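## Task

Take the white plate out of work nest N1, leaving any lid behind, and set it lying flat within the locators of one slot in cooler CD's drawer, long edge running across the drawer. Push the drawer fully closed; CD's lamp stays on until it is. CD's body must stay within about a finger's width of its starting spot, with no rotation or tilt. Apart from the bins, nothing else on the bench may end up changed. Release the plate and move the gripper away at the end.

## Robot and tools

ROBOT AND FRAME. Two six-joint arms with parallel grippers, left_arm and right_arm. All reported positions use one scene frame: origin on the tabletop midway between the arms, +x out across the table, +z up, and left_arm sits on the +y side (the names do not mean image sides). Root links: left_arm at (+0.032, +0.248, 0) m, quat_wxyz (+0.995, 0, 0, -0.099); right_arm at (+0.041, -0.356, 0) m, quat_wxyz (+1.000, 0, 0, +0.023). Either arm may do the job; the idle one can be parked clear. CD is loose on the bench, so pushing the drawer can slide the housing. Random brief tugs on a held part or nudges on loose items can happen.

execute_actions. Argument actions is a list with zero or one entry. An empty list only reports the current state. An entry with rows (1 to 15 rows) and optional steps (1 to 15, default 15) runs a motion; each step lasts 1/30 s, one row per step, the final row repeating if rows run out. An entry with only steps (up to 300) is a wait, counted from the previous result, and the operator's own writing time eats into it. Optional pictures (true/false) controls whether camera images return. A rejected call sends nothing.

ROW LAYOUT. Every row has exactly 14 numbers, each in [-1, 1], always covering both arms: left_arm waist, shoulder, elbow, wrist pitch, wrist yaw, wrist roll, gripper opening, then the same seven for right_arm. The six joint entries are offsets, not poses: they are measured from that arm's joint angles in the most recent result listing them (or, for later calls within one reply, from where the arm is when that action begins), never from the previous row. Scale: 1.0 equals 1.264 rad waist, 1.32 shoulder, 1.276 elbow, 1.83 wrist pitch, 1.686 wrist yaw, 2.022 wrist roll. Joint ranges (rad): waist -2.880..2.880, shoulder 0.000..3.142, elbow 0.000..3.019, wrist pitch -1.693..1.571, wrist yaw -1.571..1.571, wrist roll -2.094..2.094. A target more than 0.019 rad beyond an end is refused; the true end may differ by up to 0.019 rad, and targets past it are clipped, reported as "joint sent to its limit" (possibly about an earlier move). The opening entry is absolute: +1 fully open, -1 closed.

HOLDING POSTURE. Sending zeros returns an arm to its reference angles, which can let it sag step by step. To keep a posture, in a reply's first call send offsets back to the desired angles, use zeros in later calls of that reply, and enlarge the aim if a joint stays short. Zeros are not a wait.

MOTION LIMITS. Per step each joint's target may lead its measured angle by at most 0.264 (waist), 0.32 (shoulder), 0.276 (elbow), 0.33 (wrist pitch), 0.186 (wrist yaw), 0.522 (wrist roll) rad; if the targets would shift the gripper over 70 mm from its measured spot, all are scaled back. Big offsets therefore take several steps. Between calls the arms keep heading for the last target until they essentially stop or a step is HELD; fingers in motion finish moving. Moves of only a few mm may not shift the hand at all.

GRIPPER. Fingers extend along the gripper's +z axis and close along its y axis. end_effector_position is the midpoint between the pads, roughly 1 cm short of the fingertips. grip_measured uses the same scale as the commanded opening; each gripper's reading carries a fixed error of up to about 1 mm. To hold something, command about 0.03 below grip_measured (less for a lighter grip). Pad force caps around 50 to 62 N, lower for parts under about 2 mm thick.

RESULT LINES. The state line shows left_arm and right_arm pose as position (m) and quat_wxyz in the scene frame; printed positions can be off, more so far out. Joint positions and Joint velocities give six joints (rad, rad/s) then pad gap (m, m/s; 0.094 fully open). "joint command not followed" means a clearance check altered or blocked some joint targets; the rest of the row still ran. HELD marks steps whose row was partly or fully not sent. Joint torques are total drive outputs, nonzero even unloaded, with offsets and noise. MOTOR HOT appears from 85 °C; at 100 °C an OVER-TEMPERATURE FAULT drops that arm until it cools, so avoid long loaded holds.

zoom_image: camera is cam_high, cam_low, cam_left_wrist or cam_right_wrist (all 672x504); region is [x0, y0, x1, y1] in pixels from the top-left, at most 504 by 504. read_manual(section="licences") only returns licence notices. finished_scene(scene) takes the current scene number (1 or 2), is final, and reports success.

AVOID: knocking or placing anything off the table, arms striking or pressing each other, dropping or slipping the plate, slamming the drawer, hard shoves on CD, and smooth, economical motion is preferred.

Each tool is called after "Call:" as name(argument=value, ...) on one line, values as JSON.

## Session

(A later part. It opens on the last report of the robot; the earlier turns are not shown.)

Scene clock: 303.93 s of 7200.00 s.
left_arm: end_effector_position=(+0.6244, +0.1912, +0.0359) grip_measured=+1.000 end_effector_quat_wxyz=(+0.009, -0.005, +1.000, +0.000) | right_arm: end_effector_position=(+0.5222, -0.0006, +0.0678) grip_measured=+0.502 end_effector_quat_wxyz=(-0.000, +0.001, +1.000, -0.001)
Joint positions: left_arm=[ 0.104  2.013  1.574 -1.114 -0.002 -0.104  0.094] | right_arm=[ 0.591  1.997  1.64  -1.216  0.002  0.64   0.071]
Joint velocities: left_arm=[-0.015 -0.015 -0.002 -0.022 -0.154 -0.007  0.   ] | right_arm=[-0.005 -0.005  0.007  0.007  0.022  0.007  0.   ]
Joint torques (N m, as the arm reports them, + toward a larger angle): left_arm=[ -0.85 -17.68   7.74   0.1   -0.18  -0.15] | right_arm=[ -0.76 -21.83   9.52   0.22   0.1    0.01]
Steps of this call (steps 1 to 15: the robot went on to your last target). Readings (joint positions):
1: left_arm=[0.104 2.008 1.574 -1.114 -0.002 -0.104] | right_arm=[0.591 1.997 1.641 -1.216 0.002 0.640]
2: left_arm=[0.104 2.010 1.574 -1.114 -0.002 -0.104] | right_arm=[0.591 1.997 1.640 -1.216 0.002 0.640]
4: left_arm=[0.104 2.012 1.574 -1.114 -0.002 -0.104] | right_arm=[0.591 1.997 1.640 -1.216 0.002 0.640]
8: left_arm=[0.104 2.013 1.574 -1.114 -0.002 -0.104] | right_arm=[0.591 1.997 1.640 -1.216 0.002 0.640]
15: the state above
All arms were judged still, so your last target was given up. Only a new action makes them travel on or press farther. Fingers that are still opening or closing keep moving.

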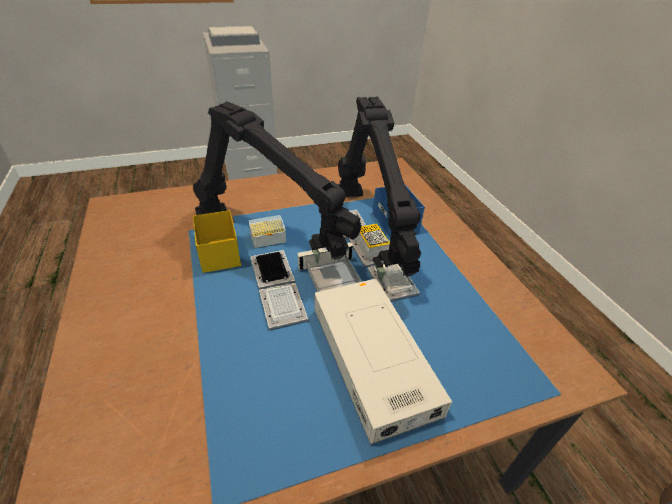

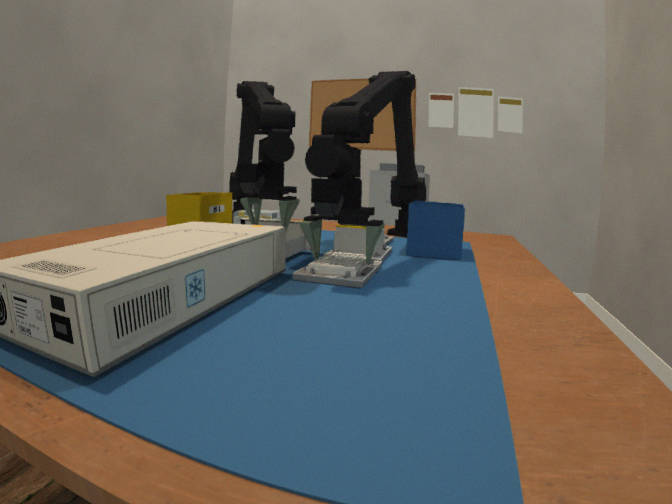

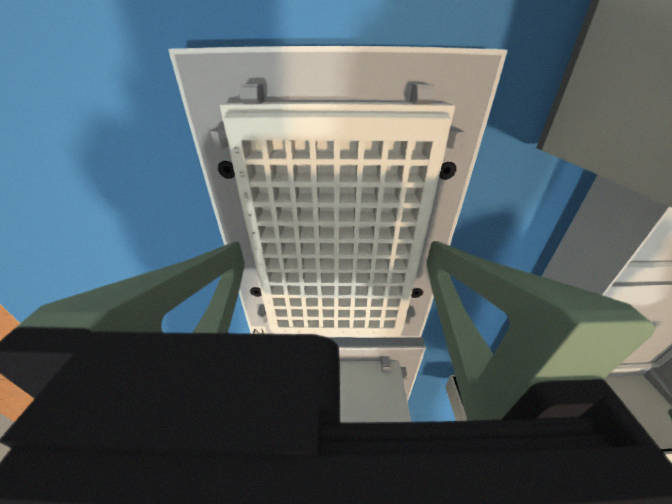

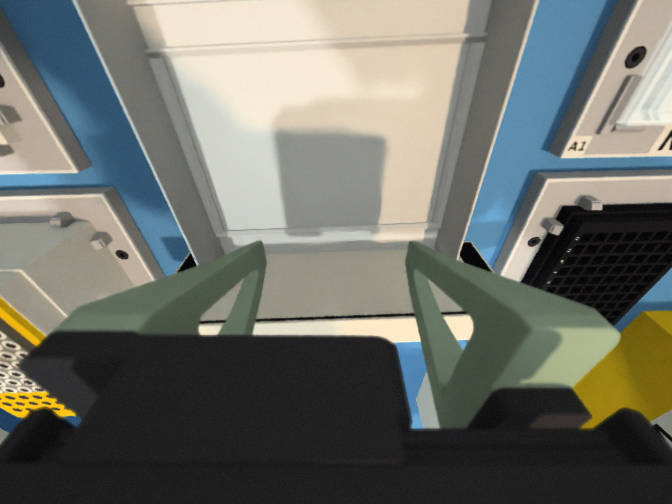

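Call:
zoom_image(camera="cam_low", region=[300, 240, 385, 290])

Call:
zoom_image(camera="cam_high", region=[360, 245, 430, 305])

Region (300, 240, 385, 290) of cam_low's 672x504 image, scaled by 5.929, with more detail than that image has; it fills the top 296 rows of this view, and the rest is white.

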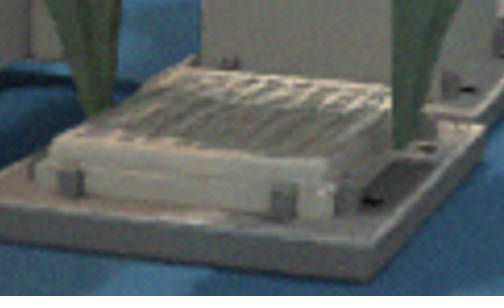

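Region (360, 245, 430, 305) of cam_high's 672x504 image, scaled by 7.200, with more detail than that image has; it fills the top 432 rows of this view, and the rest is white.

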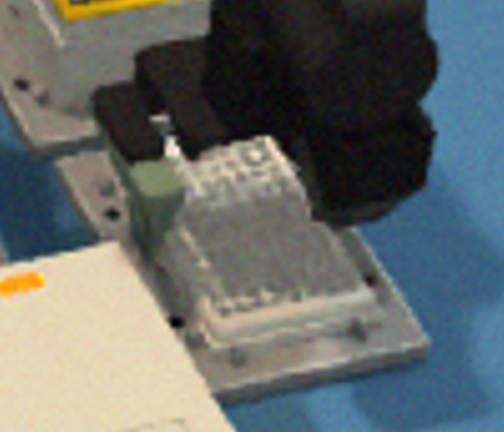

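Call:
execute_actions(actions=[{"rows": [[0,0.01,0.004,0,0,-0.004,1,0.003,-0.012,-0.002,0.006,0,0.003,0.5],[0,0.008,0,0,0,-0.004,1,0.0044,-0.0143,-0.0055,0.007,0,0.004,0.5],[0,0.006,-0.004,0,0,-0.004,1,0.006,-0.017,-0.0096,0.0084,0,0.005,0.5],[0,0.005,-0.007,0,0,-0.004,1,0.0084,-0.021,-0.015,0.01,0,0.0064,0.5],[0,0.005,-0.009,0,0,-0.004,1,0.011,-0.0254,-0.022,0.012,0,0.008,0.5],[0,0.005,-0.01,0,0,-0.004,1,0.0144,-0.0304,-0.0297,0.0146,0,0.01,0.5],[0,0.005,-0.011,0,0,-0.004,1,0.0178,-0.036,-0.038,0.017,0,0.0123,0.5],[0,0.005,-0.012,0,0,-0.004,1,0.0212,-0.0415,-0.046,0.0197,0,0.0144,0.5],[0,0.005,-0.0128,0,0,-0.004,1,0.0246,-0.047,-0.0546,0.022,0,0.0166,0.5],[0,0.005,-0.0135,0,0,-0.004,1,0.0278,-0.052,-0.062,0.0246,0,0.0185,0.5],[0,0.005,-0.014,0,0,-0.004,1,0.0306,-0.0566,-0.069,0.0267,0,0.0203,0.5],[0,0.005,-0.0145,0,0,-0.004,1,0.033,-0.06,-0.0747,0.0284,0,0.0217,0.5],[0,0.005,-0.015,0,0,-0.004,1,0.0346,-0.063,-0.079,0.0297,0,0.0228,0.5],[0,0.005,-0.015,0,0,-0.004,1,0.0356,-0.0648,-0.0814,0.0305,0,0.0235,0.5],[0,0.005,-0.015,0,0,-0.004,1,0.036,-0.0654,-0.0823,0.0308,0,0.0237,0.5]], "steps": 15}], pictures=false)

Call:
execute_actions(actions=[{"steps": 15}])

Scene clock: 337.87 s of 7200.00 s.
left_arm: end_effector_position=(+0.6244, +0.1912, +0.0359) grip_measured=+1.000 end_effector_quat_wxyz=(+0.009, -0.005, +1.000, +0.000) | right_arm: end_effector_position=(+0.4943, +0.0003, +0.0746) grip_measured=+0.502 end_effector_quat_wxyz=(+0.008, -0.000, +1.000, +0.004)
Joint positions: left_arm=[ 0.104  2.013  1.574 -1.114 -0.002 -0.104  0.094] | right_arm=[ 0.622  1.925  1.545 -1.173  0.004  0.667  0.071]
Joint velocities: left_arm=[ 0.015  0.005 -0.017  0.012 -0.022 -0.022  0.   ] | right_arm=[ 0.112 -0.132 -0.105  0.022 -0.022  0.051 -0.   ]
Joint torques (N m, as the arm reports them, + toward a larger angle): left_arm=[ -0.71 -18.92   5.78   0.11  -0.18  -0.14] | right_arm=[ -0.01 -21.47   9.14   0.64   0.     0.12]
Steps of this call (steps 1 to 90: nothing new was sent; then 30.43 s passed at rest; steps 91 to 105: all 15 steps of this action). Readings (joint positions):
91: left_arm=[0.104 2.013 1.574 -1.114 -0.002 -0.104] | right_arm=[0.591 1.997 1.640 -1.216 0.002 0.640]
92: left_arm=[0.104 2.013 1.574 -1.114 -0.002 -0.104] | right_arm=[0.591 1.997 1.640 -1.216 0.002 0.640]
94: left_arm=[0.104 2.013 1.574 -1.114 -0.002 -0.104] | right_arm=[0.591 1.993 1.634 -1.213 0.002 0.641]
98: left_arm=[0.104 2.013 1.574 -1.114 -0.002 -0.104] | right_arm=[0.596 1.973 1.601 -1.199 0.002 0.649]
105: the state above

Scene clock: 338.37 s of 7200.00 s.
left_arm: end_effector_position=(+0.6244, +0.1912, +0.0359) grip_measured=+1.000 end_effector_quat_wxyz=(+0.009, -0.005, +1.000, +0.000) | right_arm: end_effector_position=(+0.4900, +0.0048, +0.0774) grip_measured=+0.502 end_effector_quat_wxyz=(+0.011, -0.001, +1.000, +0.006)
Joint positions: left_arm=[ 0.104  2.013  1.574 -1.114 -0.002 -0.104  0.094] | right_arm=[ 0.632  1.917  1.541 -1.17   0.004  0.677  0.071]
Joint velocities: left_arm=[-0.005 -0.005  0.022 -0.022  0.066  0.037  0.   ] | right_arm=[-0.005 -0.005  0.007 -0.002  0.022 -0.022 -0.   ]
Joint torques (N m, as the arm reports them, + toward a larger angle): left_arm=[ -0.73 -19.06   5.78   0.12  -0.18  -0.16] | right_arm=[ -0.49 -21.4    9.03   0.68   0.02   0.12]
Steps of this call (steps 1 to 15: the robot went on to your last target). Readings (joint positions):
1: left_arm=[0.104 2.013 1.574 -1.114 -0.002 -0.104] | right_arm=[0.626 1.921 1.542 -1.173 0.004 0.670]
2: left_arm=[0.104 2.013 1.574 -1.114 -0.002 -0.104] | right_arm=[0.629 1.919 1.541 -1.173 0.004 0.671]
4: left_arm=[0.104 2.013 1.574 -1.114 -0.002 -0.104] | right_arm=[0.632 1.917 1.541 -1.172 0.004 0.673]
8: left_arm=[0.104 2.013 1.574 -1.114 -0.002 -0.104] | right_arm=[0.632 1.917 1.541 -1.170 0.004 0.676]
15: the state above

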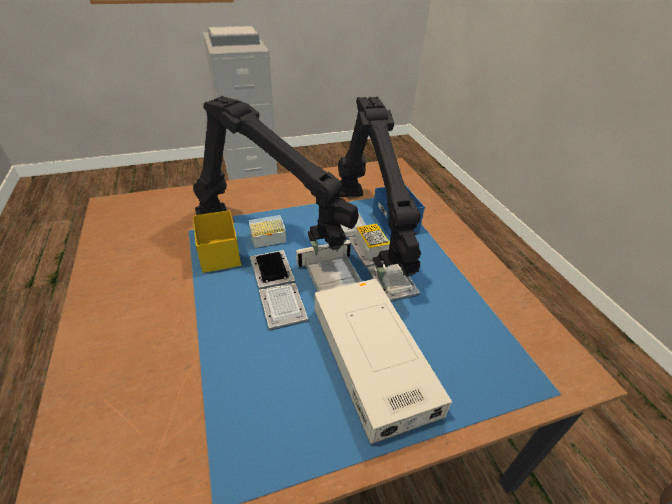

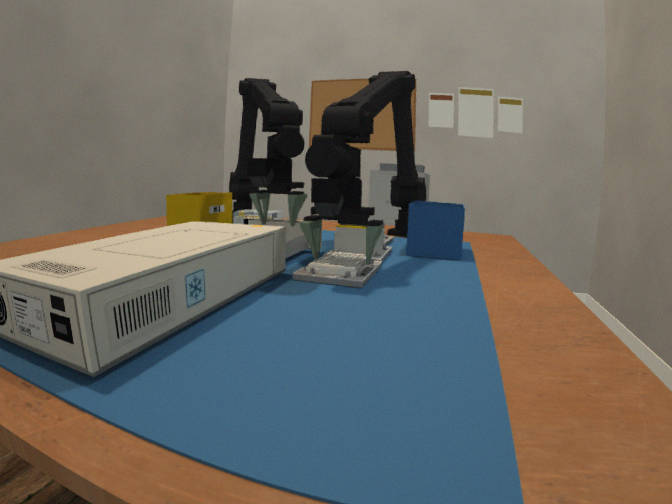

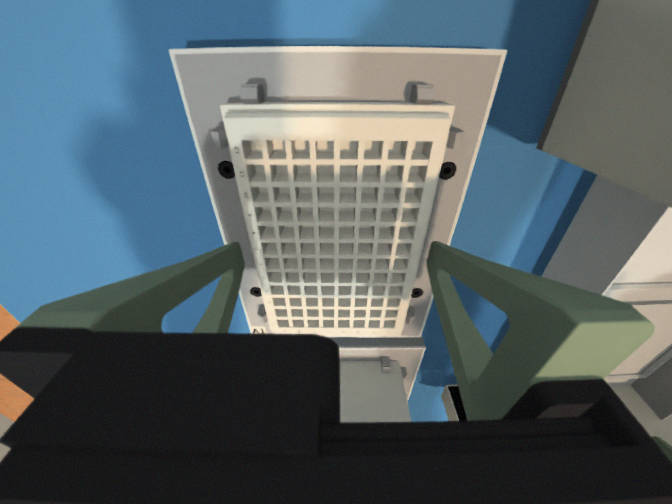

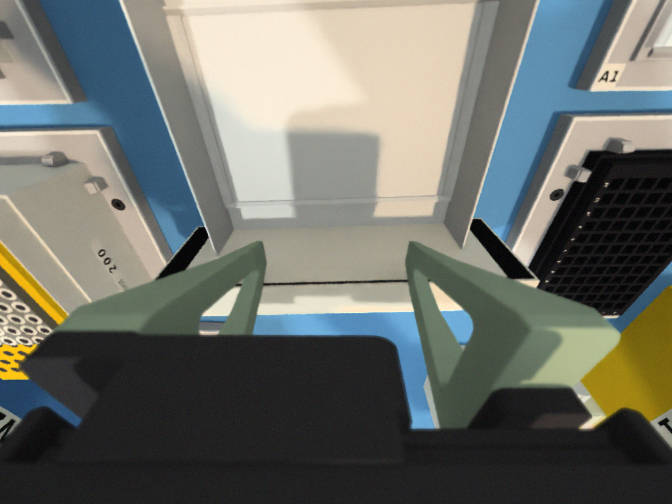

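Call:
execute_actions(actions=[{"rows": [[0,0.005,-0.012,0,0,-0.004,0.96,0.004,-0.005,-0.005,0.005,0,0.005,0.5],[0,0.005,-0.012,0,0,-0.004,0.92,0.0057,-0.007,-0.009,0.006,0,0.006,0.5],[0,0.005,-0.012,0,0,-0.004,0.88,0.0078,-0.01,-0.014,0.007,0,0.0074,0.5],[0,0.005,-0.012,0,0,-0.004,0.84,0.0106,-0.0133,-0.021,0.009,0,0.0092,0.5],[0,0.005,-0.013,0,0,-0.004,0.81,0.014,-0.0176,-0.029,0.011,0,0.0114,0.5],[0,0.005,-0.014,0,0,-0.004,0.79,0.0178,-0.0224,-0.038,0.013,0,0.014,0.5],[0,0.005,-0.015,0,0,-0.004,0.78,0.022,-0.0275,-0.048,0.0155,0,0.0165,0.5],[0,0.005,-0.016,0,0,-0.004,0.78,0.026,-0.0328,-0.058,0.018,0,0.019,0.5],[0,0.005,-0.017,0,0,-0.004,0.78,0.0303,-0.038,-0.068,0.0203,0,0.0218,0.5],[0,0.005,-0.018,0,0,-0.004,0.78,0.034,-0.0427,-0.077,0.0226,0,0.0243,0.5],[0,0.005,-0.019,0,0,-0.004,0.78,0.0375,-0.047,-0.085,0.0245,0,0.0265,0.5],[0,0.005,-0.02,0,0,-0.004,0.78,0.0403,-0.0505,-0.092,0.026,0,0.0283,0.5],[0,0.005,-0.0205,0,0,-0.004,0.78,0.0424,-0.053,-0.097,0.0274,0,0.0296,0.5],[0,0.005,-0.021,0,0,-0.004,0.78,0.0437,-0.0547,-0.1,0.028,0,0.0304,0.5],[0,0.005,-0.021,0,0,-0.004,0.78,0.0441,-0.0553,-0.1011,0.0284,0,0.0307,0.5]], "steps": 15}], pictures=false)

Call:
execute_actions(actions=[{"steps": 15}])

Scene clock: 361.70 s of 7200.00 s.
left_arm: end_effector_position=(+0.6238, +0.1913, +0.0354) grip_measured=+0.782 end_effector_quat_wxyz=(+0.008, -0.005, +1.000, +0.000) | right_arm: end_effector_position=(+0.4597, +0.0029, +0.0752) grip_measured=+0.502 end_effector_quat_wxyz=(+0.020, -0.004, +1.000, +0.006)
Joint positions: left_arm=[ 0.104  2.013  1.573 -1.114 -0.002 -0.104  0.084] | right_arm=[ 0.669  1.852  1.436 -1.116  0.018  0.706  0.071]
Joint velocities: left_arm=[ 0.005 -0.005  0.002  0.022  0.007  0.007 -0.   ] | right_arm=[-0.015 -0.083 -0.076  0.1    0.037  0.007 -0.   ]
Joint torques (N m, as the arm reports them, + toward a larger angle): left_arm=[ -0.85 -18.57   5.44   0.09  -0.19  -0.15] | right_arm=[  1.08 -19.86   7.68  -0.03  -0.49   0.28]
Steps of this call (steps 1 to 15: the robot went on to your last target; steps 16 to 90: nothing new was sent; then 19.83 s passed at rest; steps 91 to 105: all 15 steps of this action). Readings (joint positions):
91: left_arm=[0.104 2.013 1.574 -1.114 -0.002 -0.104] | right_arm=[0.632 1.917 1.541 -1.170 0.004 0.677]
92: left_arm=[0.104 2.013 1.574 -1.114 -0.002 -0.104] | right_arm=[0.632 1.917 1.541 -1.170 0.004 0.678]
94: left_arm=[0.104 2.013 1.574 -1.114 -0.002 -0.104] | right_arm=[0.633 1.915 1.536 -1.165 0.004 0.679]
98: left_arm=[0.104 2.013 1.574 -1.114 -0.002 -0.104] | right_arm=[0.638 1.895 1.502 -1.146 0.004 0.688]
105: the state above

Scene clock: 362.20 s of 7200.00 s.
left_arm: end_effector_position=(+0.6238, +0.1913, +0.0354) grip_measured=+0.782 end_effector_quat_wxyz=(+0.008, -0.005, +1.000, +0.000) | right_arm: end_effector_position=(+0.4597, +0.0030, +0.0757) grip_measured=+0.502 end_effector_quat_wxyz=(+0.022, -0.001, +1.000, +0.007)
Joint positions: left_arm=[ 0.104  2.013  1.573 -1.114 -0.002 -0.104  0.084] | right_arm=[ 0.669  1.849  1.432 -1.111  0.018  0.712  0.071]
Joint velocities: left_arm=[-0.005 -0.015 -0.007 -0.017 -0.007  0.007 -0.001] | right_arm=[ 0.005  0.005  0.002 -0.007 -0.066 -0.007  0.   ]
Joint torques (N m, as the arm reports them, + toward a larger angle): left_arm=[ -0.88 -18.91   5.37   0.17  -0.17  -0.17] | right_arm=[  0.93 -19.87   7.52   0.02  -0.49   0.28]
Steps of this call (steps 1 to 15: the robot went on to your last target). Readings (joint positions):
1: left_arm=[0.104 2.013 1.573 -1.114 -0.002 -0.104] | right_arm=[0.669 1.850 1.434 -1.113 0.018 0.708]
2: left_arm=[0.104 2.013 1.573 -1.114 -0.002 -0.104] | right_arm=[0.669 1.849 1.433 -1.112 0.018 0.709]
4: left_arm=[0.104 2.013 1.573 -1.114 -0.002 -0.104] | right_arm=[0.669 1.849 1.432 -1.111 0.018 0.711]
8: left_arm=[0.104 2.013 1.573 -1.114 -0.002 -0.104] | right_arm=[0.669 1.849 1.432 -1.111 0.018 0.712]
15: the state above
All arms were judged still, so your last target was given up. Only a new action makes them travel on or press farther. Fingers that are still opening or closing keep moving.

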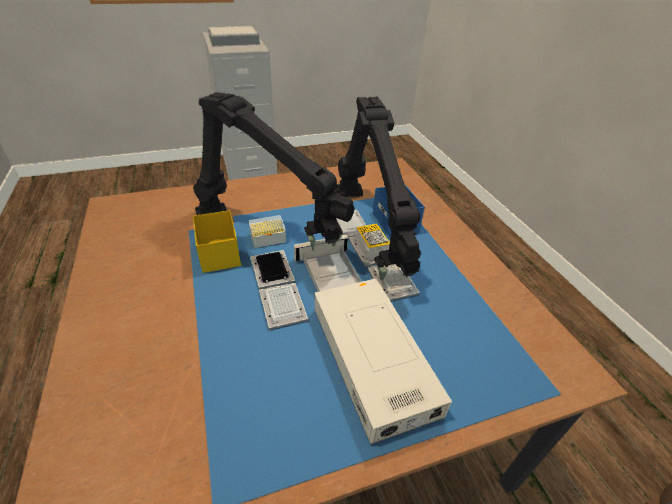

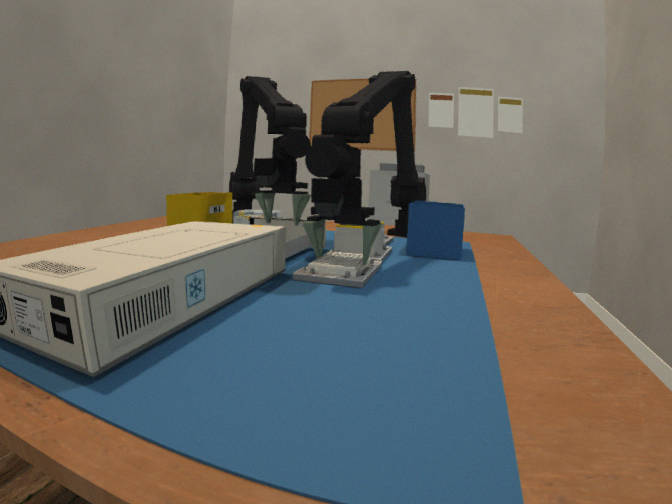

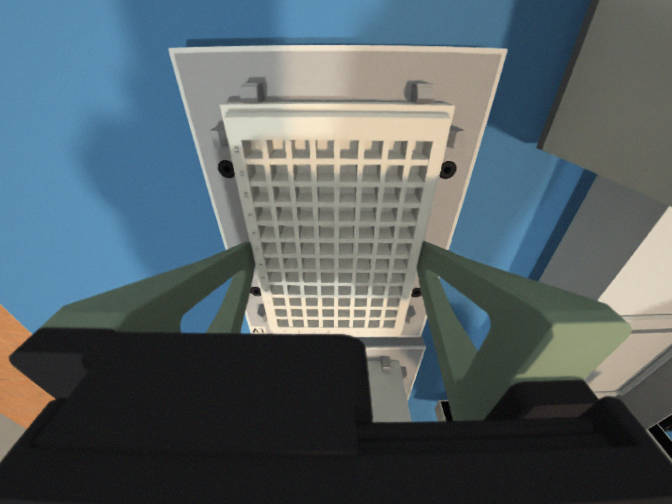

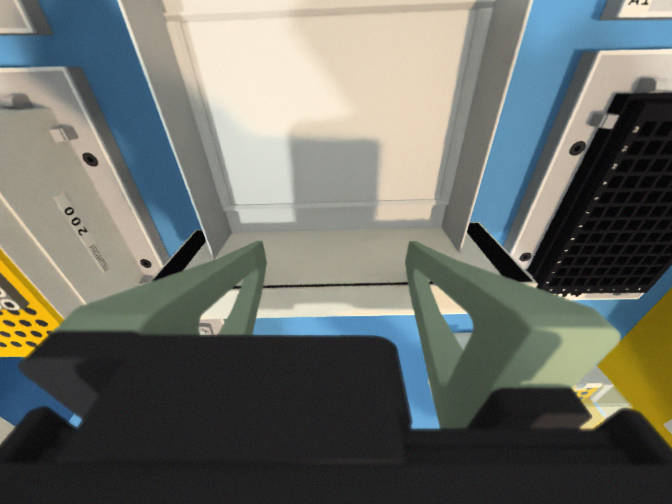

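Call:
zoom_image(camera="cam_low", region=[300, 235, 390, 290])

Call:
zoom_image(camera="cam_left_wrist", region=[220, 200, 452, 320])

Region (300, 235, 390, 290) of cam_low's 672x504 image, scaled by 5.600, with more detail than that image has.

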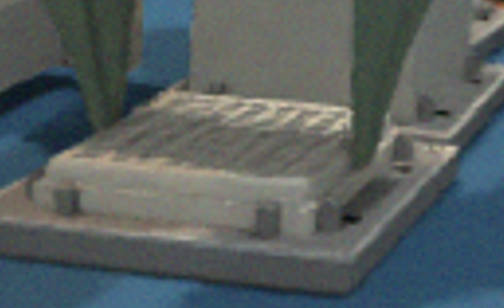

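Region (220, 200, 452, 320) of cam_left_wrist's 672x504 image, scaled by 2.172, with more detail than that image has; it fills the top 261 rows of this view, and the rest is white.

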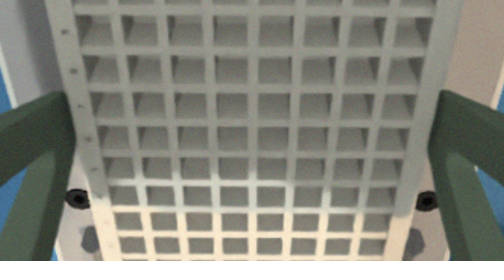

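Call:
execute_actions(actions=[{"rows": [[0,0.003,-0.012,0,0,-0.004,0.78,0,-0.004,0,0,0,0,0.5],[0,0,-0.004,0,0,-0.004,0.78,0,-0.007,0.005,0,0,0,0.5],[0,0,0.004,0,0,-0.004,0.77,0,-0.011,0.01,0,0,0,0.5],[0,0,0.008,0,0,-0.004,0.76,0,-0.017,0.012,0,0,0,0.5],[0,0,0.008,0,0,-0.004,0.75,0,-0.023,0.012,0,0,0,0.5],[0,0,0.008,0,0,-0.004,0.74,0,-0.031,0.012,0,0,0,0.5],[0,0,0.008,0,0,-0.004,0.73,0,-0.039,0.012,0,0,0,0.5],[0,0,0.008,0,0,-0.004,0.72,0,-0.046,0.012,0,0,0,0.5],[0,0,0.008,0,0,-0.004,0.71,0,-0.054,0.012,0,0,0,0.5],[0,0,0.008,0,0,-0.004,0.70,0,-0.061,0.012,0,0,0,0.5],[0,0,0.008,0,0,-0.004,0.70,0,-0.068,0.012,0,0,0,0.5],[0,0,0.008,0,0,-0.004,0.70,0,-0.073,0.012,0,0,0,0.5],[0,0,0.008,0,0,-0.004,0.70,0,-0.077,0.012,0,0,0,0.5],[0,0,0.008,0,0,-0.004,0.70,0,-0.079,0.012,0,0,0,0.5],[0,0,0.008,0,0,-0.004,0.70,0,-0.08,0.012,0,0,0,0.5]], "steps": 15}], pictures=false)

Call:
execute_actions(actions=[{"steps": 8}])

Scene clock: 411.30 s of 7200.00 s.
left_arm: end_effector_position=(+0.6238, +0.1910, +0.0356) grip_measured=+0.709 end_effector_quat_wxyz=(+0.009, -0.005, +1.000, -0.001) | right_arm: end_effector_position=(+0.4622, +0.0046, +0.1241) grip_measured=+0.502 end_effector_quat_wxyz=(+0.057, -0.001, +0.998, +0.037)
Joint positions: left_arm=[ 0.104  2.012  1.573 -1.114 -0.001 -0.104  0.08 ] | right_arm=[ 0.668  1.758  1.432 -1.11   0.019  0.711  0.071]
Joint velocities: left_arm=[-0.024  0.005  0.002 -0.002 -0.037 -0.037  0.001] | right_arm=[-0.005 -0.308  0.022  0.007  0.022  0.037 -0.   ]
Joint torques (N m, as the arm reports them, + toward a larger angle): left_arm=[ -0.59 -19.47   7.6    0.13  -0.25  -0.17] | right_arm=[ -0.57 -18.5   11.44   0.44   0.05   0.01]
Steps of this call (steps 1 to 90: nothing new was sent; then 45.60 s passed at rest; steps 91 to 105: all 15 steps of this action). Readings (joint positions):
91: left_arm=[0.104 2.013 1.573 -1.114 -0.002 -0.104] | right_arm=[0.668 1.849 1.432 -1.110 0.019 0.712]
92: left_arm=[0.104 2.012 1.573 -1.114 -0.002 -0.104] | right_arm=[0.668 1.848 1.432 -1.110 0.019 0.711]
94: left_arm=[0.104 2.012 1.573 -1.114 -0.002 -0.104] | right_arm=[0.668 1.847 1.432 -1.110 0.019 0.711]
98: left_arm=[0.104 2.012 1.573 -1.114 -0.001 -0.104] | right_arm=[0.668 1.833 1.432 -1.110 0.019 0.711]
105: the state above

Scene clock: 411.57 s of 7200.00 s.
left_arm: end_effector_position=(+0.6238, +0.1910, +0.0356) grip_measured=+0.709 end_effector_quat_wxyz=(+0.009, -0.005, +1.000, -0.001) | right_arm: end_effector_position=(+0.4622, +0.0046, +0.1367) grip_measured=+0.502 end_effector_quat_wxyz=(+0.066, -0.001, +0.997, +0.044)
Joint positions: left_arm=[ 0.104  2.012  1.573 -1.114 -0.001 -0.104  0.08 ] | right_arm=[ 0.668  1.734  1.432 -1.11   0.019  0.711  0.071]
Joint velocities: left_arm=[ 0.005 -0.005  0.007  0.012 -0.022 -0.037 -0.001] | right_arm=[ 0.005 -0.005 -0.022 -0.002  0.007  0.037 -0.001]
Joint torques (N m, as the arm reports them, + toward a larger angle): left_arm=[ -0.78 -19.51   7.6    0.09  -0.25  -0.16] | right_arm=[ -0.71 -17.5   11.67   0.49   0.05   0.01]
Steps of this call (steps 1 to 8: the robot went on to your last target). Readings (joint positions):
1: left_arm=[0.104 2.012 1.573 -1.114 -0.001 -0.104] | right_arm=[0.668 1.749 1.432 -1.110 0.019 0.711]
2: left_arm=[0.104 2.012 1.573 -1.114 -0.001 -0.104] | right_arm=[0.668 1.742 1.432 -1.110 0.019 0.711]
4: left_arm=[0.104 2.012 1.573 -1.114 -0.001 -0.104] | right_arm=[0.668 1.735 1.432 -1.110 0.019 0.711]
8: the state above

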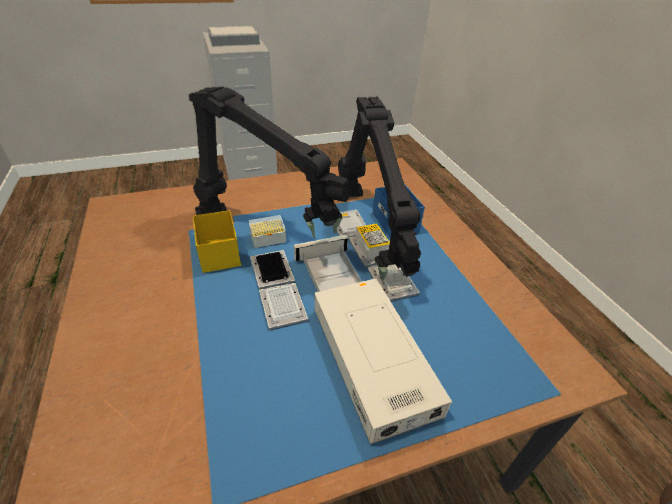

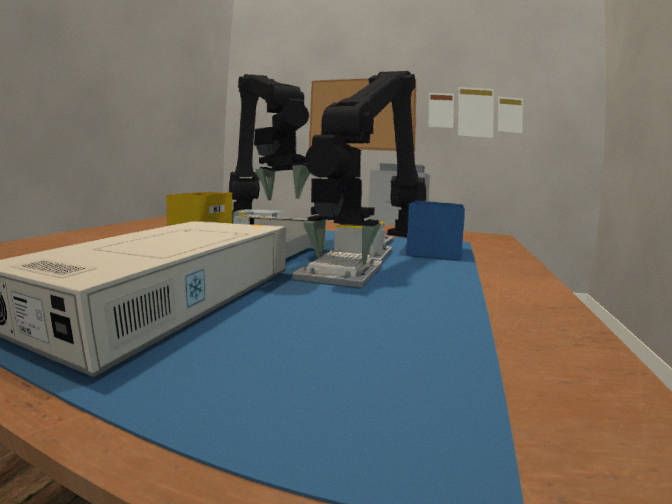

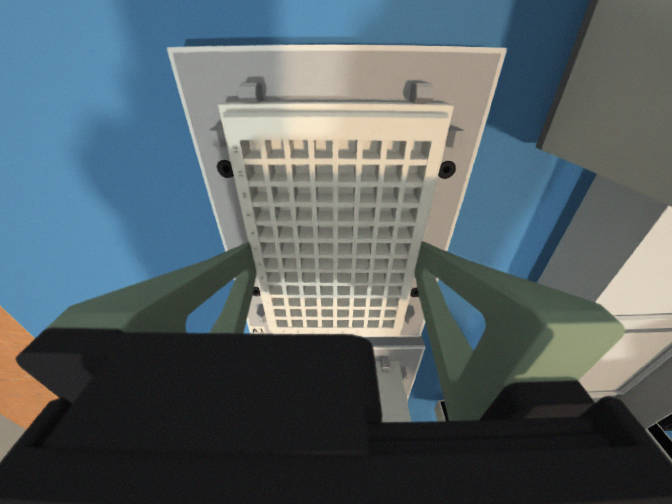

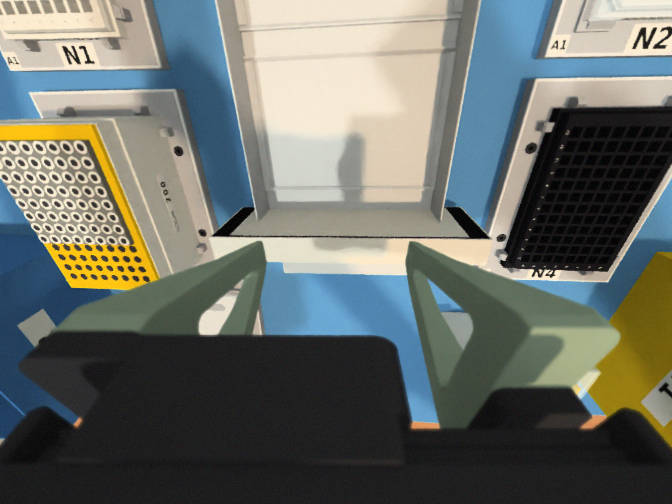

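Call:
execute_actions(actions=[{"rows": [[0,0,0.01,0,0,-0.004,0.69,0,-0.004,0.008,0,-0.002,0,0.5],[0,0,0.014,0,0,-0.004,0.68,-0.001,-0.012,0.004,-0.003,-0.003,-0.002,0.5],[0,0,0.018,0,0,-0.004,0.67,-0.003,-0.024,-0.004,-0.006,-0.004,-0.004,0.5],[0,-0.003,0.022,0,0,-0.004,0.67,-0.005,-0.04,-0.018,-0.009,-0.005,-0.005,0.5],[0,-0.006,0.025,0,0,-0.004,0.67,-0.008,-0.058,-0.037,-0.013,-0.006,-0.007,0.5],[0,-0.009,0.027,0,0,-0.004,0.67,-0.011,-0.078,-0.06,-0.017,-0.007,-0.009,0.5],[0,-0.012,0.029,0,0,-0.004,0.67,-0.0145,-0.099,-0.086,-0.022,-0.008,-0.011,0.5],[0,-0.015,0.03,0,0,-0.004,0.67,-0.018,-0.12,-0.114,-0.027,-0.009,-0.013,0.5],[0,-0.018,0.03,0,0,-0.004,0.67,-0.021,-0.14,-0.143,-0.032,-0.01,-0.015,0.5],[0,-0.021,0.03,-0.002,0,-0.004,0.67,-0.024,-0.158,-0.17,-0.0367,-0.011,-0.017,0.5],[0,-0.023,0.03,-0.004,0,-0.004,0.67,-0.027,-0.174,-0.197,-0.041,-0.012,-0.0187,0.5],[0,-0.025,0.03,-0.005,0,-0.004,0.67,-0.029,-0.186,-0.22,-0.044,-0.0126,-0.02,0.5],[0,-0.026,0.03,-0.005,0,-0.004,0.67,-0.031,-0.195,-0.24,-0.047,-0.013,-0.021,0.5],[0,-0.027,0.03,-0.005,0,-0.004,0.67,-0.032,-0.2,-0.255,-0.0484,-0.0135,-0.022,0.5],[0,-0.027,0.03,-0.005,0,-0.004,0.67,-0.0324,-0.2023,-0.265,-0.0489,-0.0136,-0.022,0.5]], "steps": 15}], pictures=false)

Call:
execute_actions(actions=[{"steps": 12}])

Scene clock: 429.63 s of 7200.00 s.
left_arm: end_effector_position=(+0.6250, +0.1909, +0.0441) grip_measured=+0.686 end_effector_quat_wxyz=(+0.016, -0.005, +1.000, -0.001) | right_arm: end_effector_position=(+0.3693, -0.0913, +0.1433) grip_measured=+0.502 end_effector_quat_wxyz=(+0.020, +0.002, +1.000, +0.015)
Joint positions: left_arm=[ 0.104  1.997  1.573 -1.115 -0.001 -0.104  0.079] | right_arm=[ 0.634  1.462  1.127 -1.186  0.003  0.684  0.071]
Joint velocities: left_arm=[ 0.015 -0.073  0.017  0.002 -0.037  0.007 -0.001] | right_arm=[-0.122 -0.425 -0.584 -0.154  0.022 -0.022  0.   ]
Joint torques (N m, as the arm reports them, + toward a larger angle): left_arm=[ -0.91 -20.55   9.41  -0.16  -0.2   -0.15] | right_arm=[-0.69 -9.87 10.02  0.14 -0.15 -0.09]
Steps of this call (steps 1 to 30: the robot went on to your last target; steps 31 to 90: nothing new was sent; then 14.57 s passed at rest; steps 91 to 105: all 15 steps of this action). Readings (joint positions):
91: left_arm=[0.104 2.012 1.573 -1.114 -0.001 -0.104] | right_arm=[0.668 1.734 1.432 -1.110 0.019 0.711]
92: left_arm=[0.104 2.012 1.573 -1.114 -0.001 -0.104] | right_arm=[0.668 1.734 1.432 -1.110 0.019 0.711]
94: left_arm=[0.104 2.012 1.573 -1.114 -0.001 -0.104] | right_arm=[0.668 1.729 1.428 -1.110 0.018 0.711]
98: left_arm=[0.104 2.011 1.573 -1.114 -0.001 -0.104] | right_arm=[0.665 1.659 1.347 -1.124 0.010 0.703]
105: the state above

Scene clock: 430.03 s of 7200.00 s.
left_arm: end_effector_position=(+0.6260, +0.1908, +0.0509) grip_measured=+0.686 end_effector_quat_wxyz=(+0.022, -0.005, +1.000, -0.002) | right_arm: end_effector_position=(+0.3582, -0.1024, +0.1342) grip_measured=+0.502 end_effector_quat_wxyz=(+0.007, -0.000, +1.000, +0.004)
Joint positions: left_arm=[ 0.104  1.986  1.573 -1.115 -0.001 -0.104  0.079] | right_arm=[ 0.63   1.451  1.091 -1.194  0.002  0.676  0.071]
Joint velocities: left_arm=[ 0.005 -0.015 -0.002 -0.007  0.037 -0.007  0.001] | right_arm=[-0.005 -0.005 -0.002  0.012 -0.037  0.095  0.   ]
Joint torques (N m, as the arm reports them, + toward a larger angle): left_arm=[ -0.85 -19.85   9.43  -0.13  -0.18  -0.15] | right_arm=[ -0.82 -10.77   9.87   0.05  -0.12  -0.11]
Steps of this call (steps 1 to 12: the robot went on to your last target). Readings (joint positions):
1: left_arm=[0.104 1.995 1.573 -1.115 -0.001 -0.104] | right_arm=[0.632 1.452 1.111 -1.190 0.003 0.683]
2: left_arm=[0.104 1.992 1.573 -1.115 -0.001 -0.104] | right_arm=[0.630 1.449 1.101 -1.193 0.003 0.682]
4: left_arm=[0.104 1.988 1.573 -1.115 -0.001 -0.104] | right_arm=[0.630 1.450 1.092 -1.194 0.002 0.679]
8: left_arm=[0.104 1.986 1.573 -1.115 -0.001 -0.104] | right_arm=[0.630 1.451 1.091 -1.194 0.002 0.677]
12: the state above

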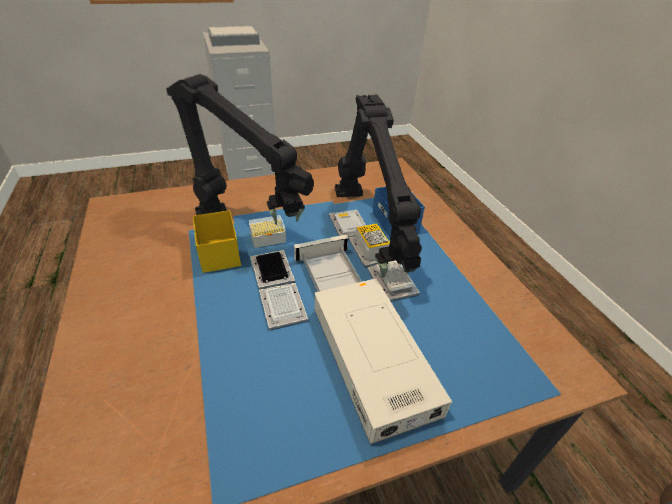

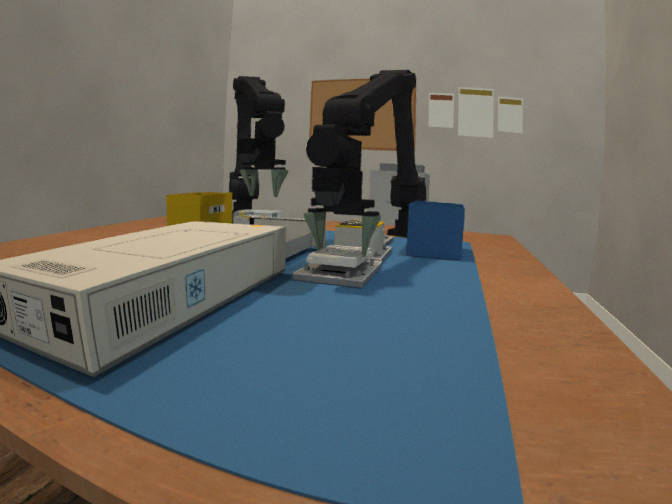

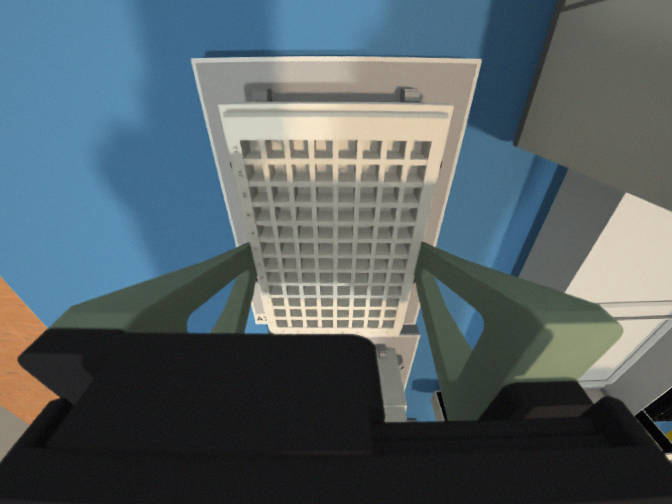

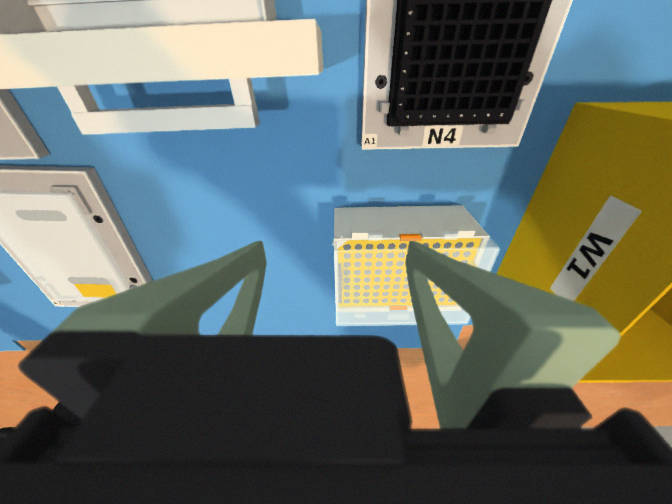

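Call:
execute_actions(actions=[{"rows": [[0,0,0.034,-0.006,0,0,0.66,0,0,0.01,0,0,0,0.5],[0,0,0.042,-0.009,0,0,0.65,0,0,0.01,0,0,0,0.5],[0,0,0.052,-0.015,0,0,0.64,0,0,0.01,0,0,0,0.5],[0,0,0.065,-0.024,0,0,0.63,0,0,0.01,0,0,0,0.5],[0,0,0.081,-0.036,0,0,0.62,0,0,0.01,0,0,0,0.5],[0,0,0.099,-0.049,0,0,0.62,0,0,0.01,0,0,0,0.5],[0,0,0.119,-0.064,0,0,0.62,0,0,0.01,0,0,0,0.5],[0,0,0.139,-0.079,0,0,0.62,0,0,0.01,0,0,0,0.5],[0,0,0.158,-0.094,0,0,0.62,0,0,0.01,0,0,0,0.5],[0,0,0.176,-0.108,0,0,0.62,0,0,0.01,0,0,0,0.5],[0,0,0.192,-0.121,0,0,0.62,0,0,0.01,0,0,0,0.5],[0,0,0.206,-0.132,0,0,0.62,0,0,0.01,0,0,0,0.5],[0,0,0.216,-0.14,0,0,0.62,0,0,0.01,0,0,0,0.5],[0,0,0.222,-0.146,0,0,0.62,0,0,0.01,0,0,0,0.5],[0,0,0.2241,-0.1492,0,0,0.62,0,0,0.01,0,0,0,0.5]], "steps": 15}], pictures=false)

Call:
execute_actions(actions=[{"steps": 7}], pictures=false)

Call:
execute_actions(actions=[{"rows": [[-0.006,0,0.03,-0.004,0,0.015,0.62,0,0,0.01,0,0,0,0.5],[-0.015,0,0.03,-0.004,0,0.04,0.62,0,0,0.01,0,0,0,0.5],[-0.028,0,0.03,-0.004,0,0.075,0.62,0,0,0.01,0,0,0,0.5],[-0.044,0,0.03,-0.004,0,0.115,0.62,0,0,0.01,0,0,0,0.5],[-0.062,0,0.03,-0.004,0,0.16,0.62,0,0,0.01,0,0,0,0.5],[-0.081,0,0.03,-0.004,0,0.205,0.62,0,0,0.01,0,0,0,0.5],[-0.101,0,0.03,-0.004,0,0.25,0.62,0,0,0.01,0,0,0,0.5],[-0.121,0,0.03,-0.004,0,0.3,0.62,0,0,0.01,0,0,0,0.5],[-0.141,0,0.03,-0.004,0,0.35,0.62,0,0,0.01,0,0,0,0.5],[-0.161,0,0.03,-0.004,0,0.4,0.62,0,0,0.01,0,0,0,0.5],[-0.181,0,0.03,-0.004,0,0.45,0.62,0,0,0.01,0,0,0,0.5],[-0.2,0,0.03,-0.004,0,0.5,0.62,0,0,0.01,0,0,0,0.5],[-0.218,0,0.03,-0.004,0,0.55,0.62,0,0,0.01,0,0,0,0.5],[-0.234,0,0.03,-0.004,0,0.59,0.62,0,0,0.01,0,0,0,0.5],[-0.248,0,0.03,-0.004,0,0.6217,0.62,0,0,0.01,0,0,0,0.5]], "steps": 15}], pictures=false)

Call:
execute_actions(actions=[{"steps": 25}])

Scene clock: 453.47 s of 7200.00 s.
left_arm: end_effector_position=(+0.6488, +0.1886, +0.1337) grip_measured=+0.680 end_effector_quat_wxyz=(+0.017, -0.005, +1.000, -0.001) | right_arm: end_effector_position=(+0.3582, -0.1024, +0.1342) grip_measured=+0.502 end_effector_quat_wxyz=(+0.007, -0.001, +1.000, +0.004)
Joint positions: left_arm=[ 0.104  1.984  1.798 -1.35  -0.001 -0.104  0.079] | right_arm=[ 0.63   1.451  1.091 -1.194  0.002  0.675  0.071]
Joint velocities: left_arm=[ 0.005 -0.083  0.437 -0.325  0.007  0.022  0.   ] | right_arm=[-0.015 -0.024 -0.007 -0.007  0.022  0.051 -0.   ]
Joint torques (N m, as the arm reports them, + toward a larger angle): left_arm=[ -0.76 -19.16   9.64  -0.38  -0.16  -0.07] | right_arm=[ -0.81 -12.34  10.89   0.26   0.11   0.02]
Steps of this call (steps 1 to 30: the robot went on to your last target; steps 31 to 90: nothing new was sent; then 19.93 s passed at rest; steps 91 to 105: all 15 steps of this action). Readings (joint positions):
91: left_arm=[0.104 1.986 1.573 -1.115 -0.001 -0.104] | right_arm=[0.630 1.451 1.091 -1.194 0.002 0.675]
92: left_arm=[0.104 1.986 1.573 -1.116 -0.001 -0.104] | right_arm=[0.630 1.451 1.091 -1.194 0.002 0.675]
94: left_arm=[0.104 1.986 1.576 -1.127 -0.001 -0.104] | right_arm=[0.630 1.451 1.091 -1.194 0.002 0.675]
98: left_arm=[0.104 1.986 1.624 -1.203 -0.001 -0.104] | right_arm=[0.630 1.451 1.091 -1.194 0.002 0.675]
105: the state above

Scene clock: 453.70 s of 7200.00 s.
left_arm: end_effector_position=(+0.6481, +0.1887, +0.1461) grip_measured=+0.680 end_effector_quat_wxyz=(+0.019, -0.005, +1.000, -0.002) | right_arm: end_effector_position=(+0.3582, -0.1024, +0.1342) grip_measured=+0.502 end_effector_quat_wxyz=(+0.007, -0.001, +1.000, +0.004)
Joint positions: left_arm=[ 0.104  1.974  1.816 -1.375 -0.001 -0.104  0.079] | right_arm=[ 0.63   1.451  1.091 -1.194  0.002  0.675  0.071]
Joint velocities: left_arm=[-0.015 -0.005  0.002 -0.022  0.007 -0.022 -0.   ] | right_arm=[ 0.005 -0.005 -0.002 -0.017 -0.037 -0.007  0.   ]
Joint torques (N m, as the arm reports them, + toward a larger angle): left_arm=[ -0.74 -18.85  10.33  -0.35  -0.17  -0.06] | right_arm=[ -0.75 -12.33  10.86   0.24   0.1    0.02]
Steps of this call (steps 1 to 7: the robot went on to your last target). Readings (joint positions):
1: left_arm=[0.104 1.981 1.809 -1.358 -0.001 -0.104] | right_arm=[0.630 1.451 1.091 -1.194 0.002 0.675]
2: left_arm=[0.104 1.978 1.815 -1.363 -0.001 -0.104] | right_arm=[0.630 1.451 1.091 -1.194 0.002 0.675]
4: left_arm=[0.104 1.974 1.816 -1.370 -0.001 -0.104] | right_arm=[0.630 1.451 1.091 -1.194 0.002 0.675]
7: the state above

Scene clock: 454.20 s of 7200.00 s.
left_arm: end_effector_position=(+0.6154, +0.0410, +0.1461) grip_measured=+0.680 end_effector_quat_wxyz=(+0.018, +0.513, +0.858, +0.004) | right_arm: end_effector_position=(+0.3582, -0.1024, +0.1342) grip_measured=+0.502 end_effector_quat_wxyz=(+0.007, -0.001, +1.000, +0.004)
Joint positions: left_arm=[-0.141  1.974  1.816 -1.375 -0.001  0.739  0.079] | right_arm=[ 0.63   1.451  1.091 -1.194  0.002  0.675  0.071]
Joint velocities: left_arm=[-0.982 -0.005 -0.017 -0.002  0.007  2.689  0.001] | right_arm=[-0.005 -0.015 -0.007 -0.012 -0.066  0.022 -0.   ]
Joint torques (N m, as the arm reports them, + toward a larger angle): left_arm=[ -1.28 -20.17   9.97  -0.18  -0.07   0.03] | right_arm=[ -0.81 -12.4   10.88   0.27   0.1    0.02]
Steps of this call (steps 1 to 15: all 15 steps of this action). Readings (joint positions):
1: left_arm=[0.104 1.974 1.816 -1.375 -0.001 -0.102] | right_arm=[0.630 1.451 1.091 -1.194 0.002 0.675]
2: left_arm=[0.103 1.974 1.816 -1.375 -0.001 -0.092] | right_arm=[0.630 1.451 1.091 -1.194 0.002 0.675]
4: left_arm=[0.099 1.974 1.816 -1.375 -0.001 -0.038] | right_arm=[0.630 1.451 1.091 -1.194 0.002 0.675]
8: left_arm=[0.054 1.974 1.816 -1.375 -0.001 0.183] | right_arm=[0.630 1.451 1.091 -1.194 0.002 0.675]
15: the state above

Scene clock: 455.03 s of 7200.00 s.
left_arm: end_effector_position=(+0.6017, +0.0058, +0.1461) grip_measured=+0.680 end_effector_quat_wxyz=(+0.018, +0.694, +0.719, +0.006) | right_arm: end_effector_position=(+0.3582, -0.1024, +0.1342) grip_measured=+0.502 end_effector_quat_wxyz=(+0.007, -0.001, +1.000, +0.004)
Joint positions: left_arm=[-0.201  1.974  1.816 -1.375  0.002  1.136  0.079] | right_arm=[ 0.63   1.451  1.091 -1.194  0.002  0.675  0.071]
Joint velocities: left_arm=[-0.015  0.005 -0.012 -0.012 -0.007 -0.022  0.   ] | right_arm=[-0.005 -0.005 -0.002  0.002  0.022 -0.051 -0.   ]
Joint torques (N m, as the arm reports them, + toward a larger angle): left_arm=[ -1.41 -20.33   9.96  -0.2   -0.16   0.11] | right_arm=[ -0.72 -12.48  10.89   0.28   0.11   0.01]
Steps of this call (steps 1 to 25: the robot went on to your last target). Readings (joint positions):
1: left_arm=[-0.172 1.974 1.816 -1.375 -0.001 0.819] | right_arm=[0.630 1.451 1.091 -1.194 0.002 0.675]
2: left_arm=[-0.202 1.974 1.816 -1.375 -0.001 0.884] | right_arm=[0.630 1.451 1.091 -1.194 0.002 0.675]
4: left_arm=[-0.248 1.974 1.816 -1.375 0.001 0.976] | right_arm=[0.630 1.451 1.091 -1.194 0.002 0.675]
8: left_arm=[-0.270 1.974 1.816 -1.375 0.002 1.073] | right_arm=[0.630 1.451 1.091 -1.194 0.002 0.675]
25: the state above

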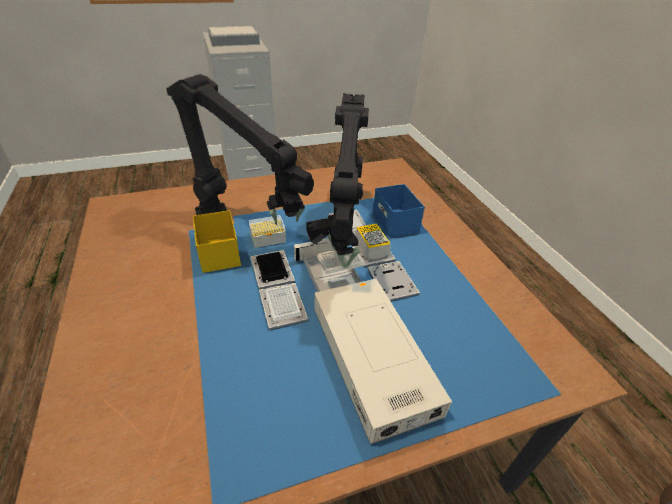

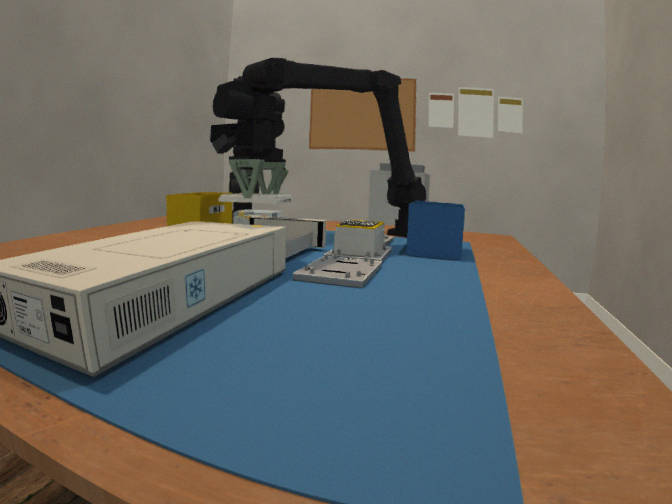

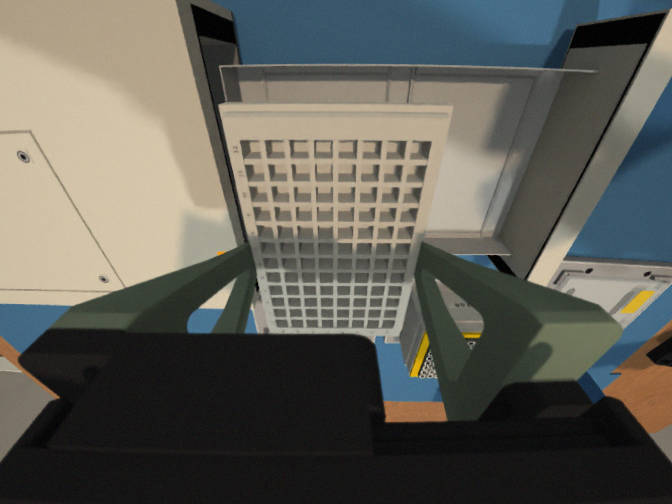

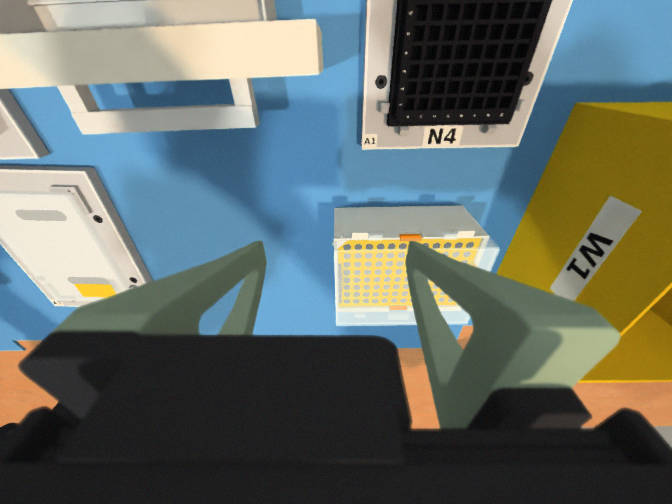

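Call:
zoom_image(camera="cam_left_wrist", region=[170, 0, 470, 150])

Region (170, 0, 470, 150) of cam_left_wrist's 672x504 image, scaled by 1.680, with more detail than that image has.

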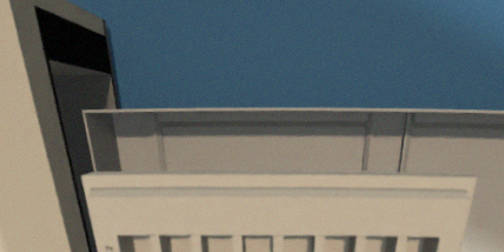

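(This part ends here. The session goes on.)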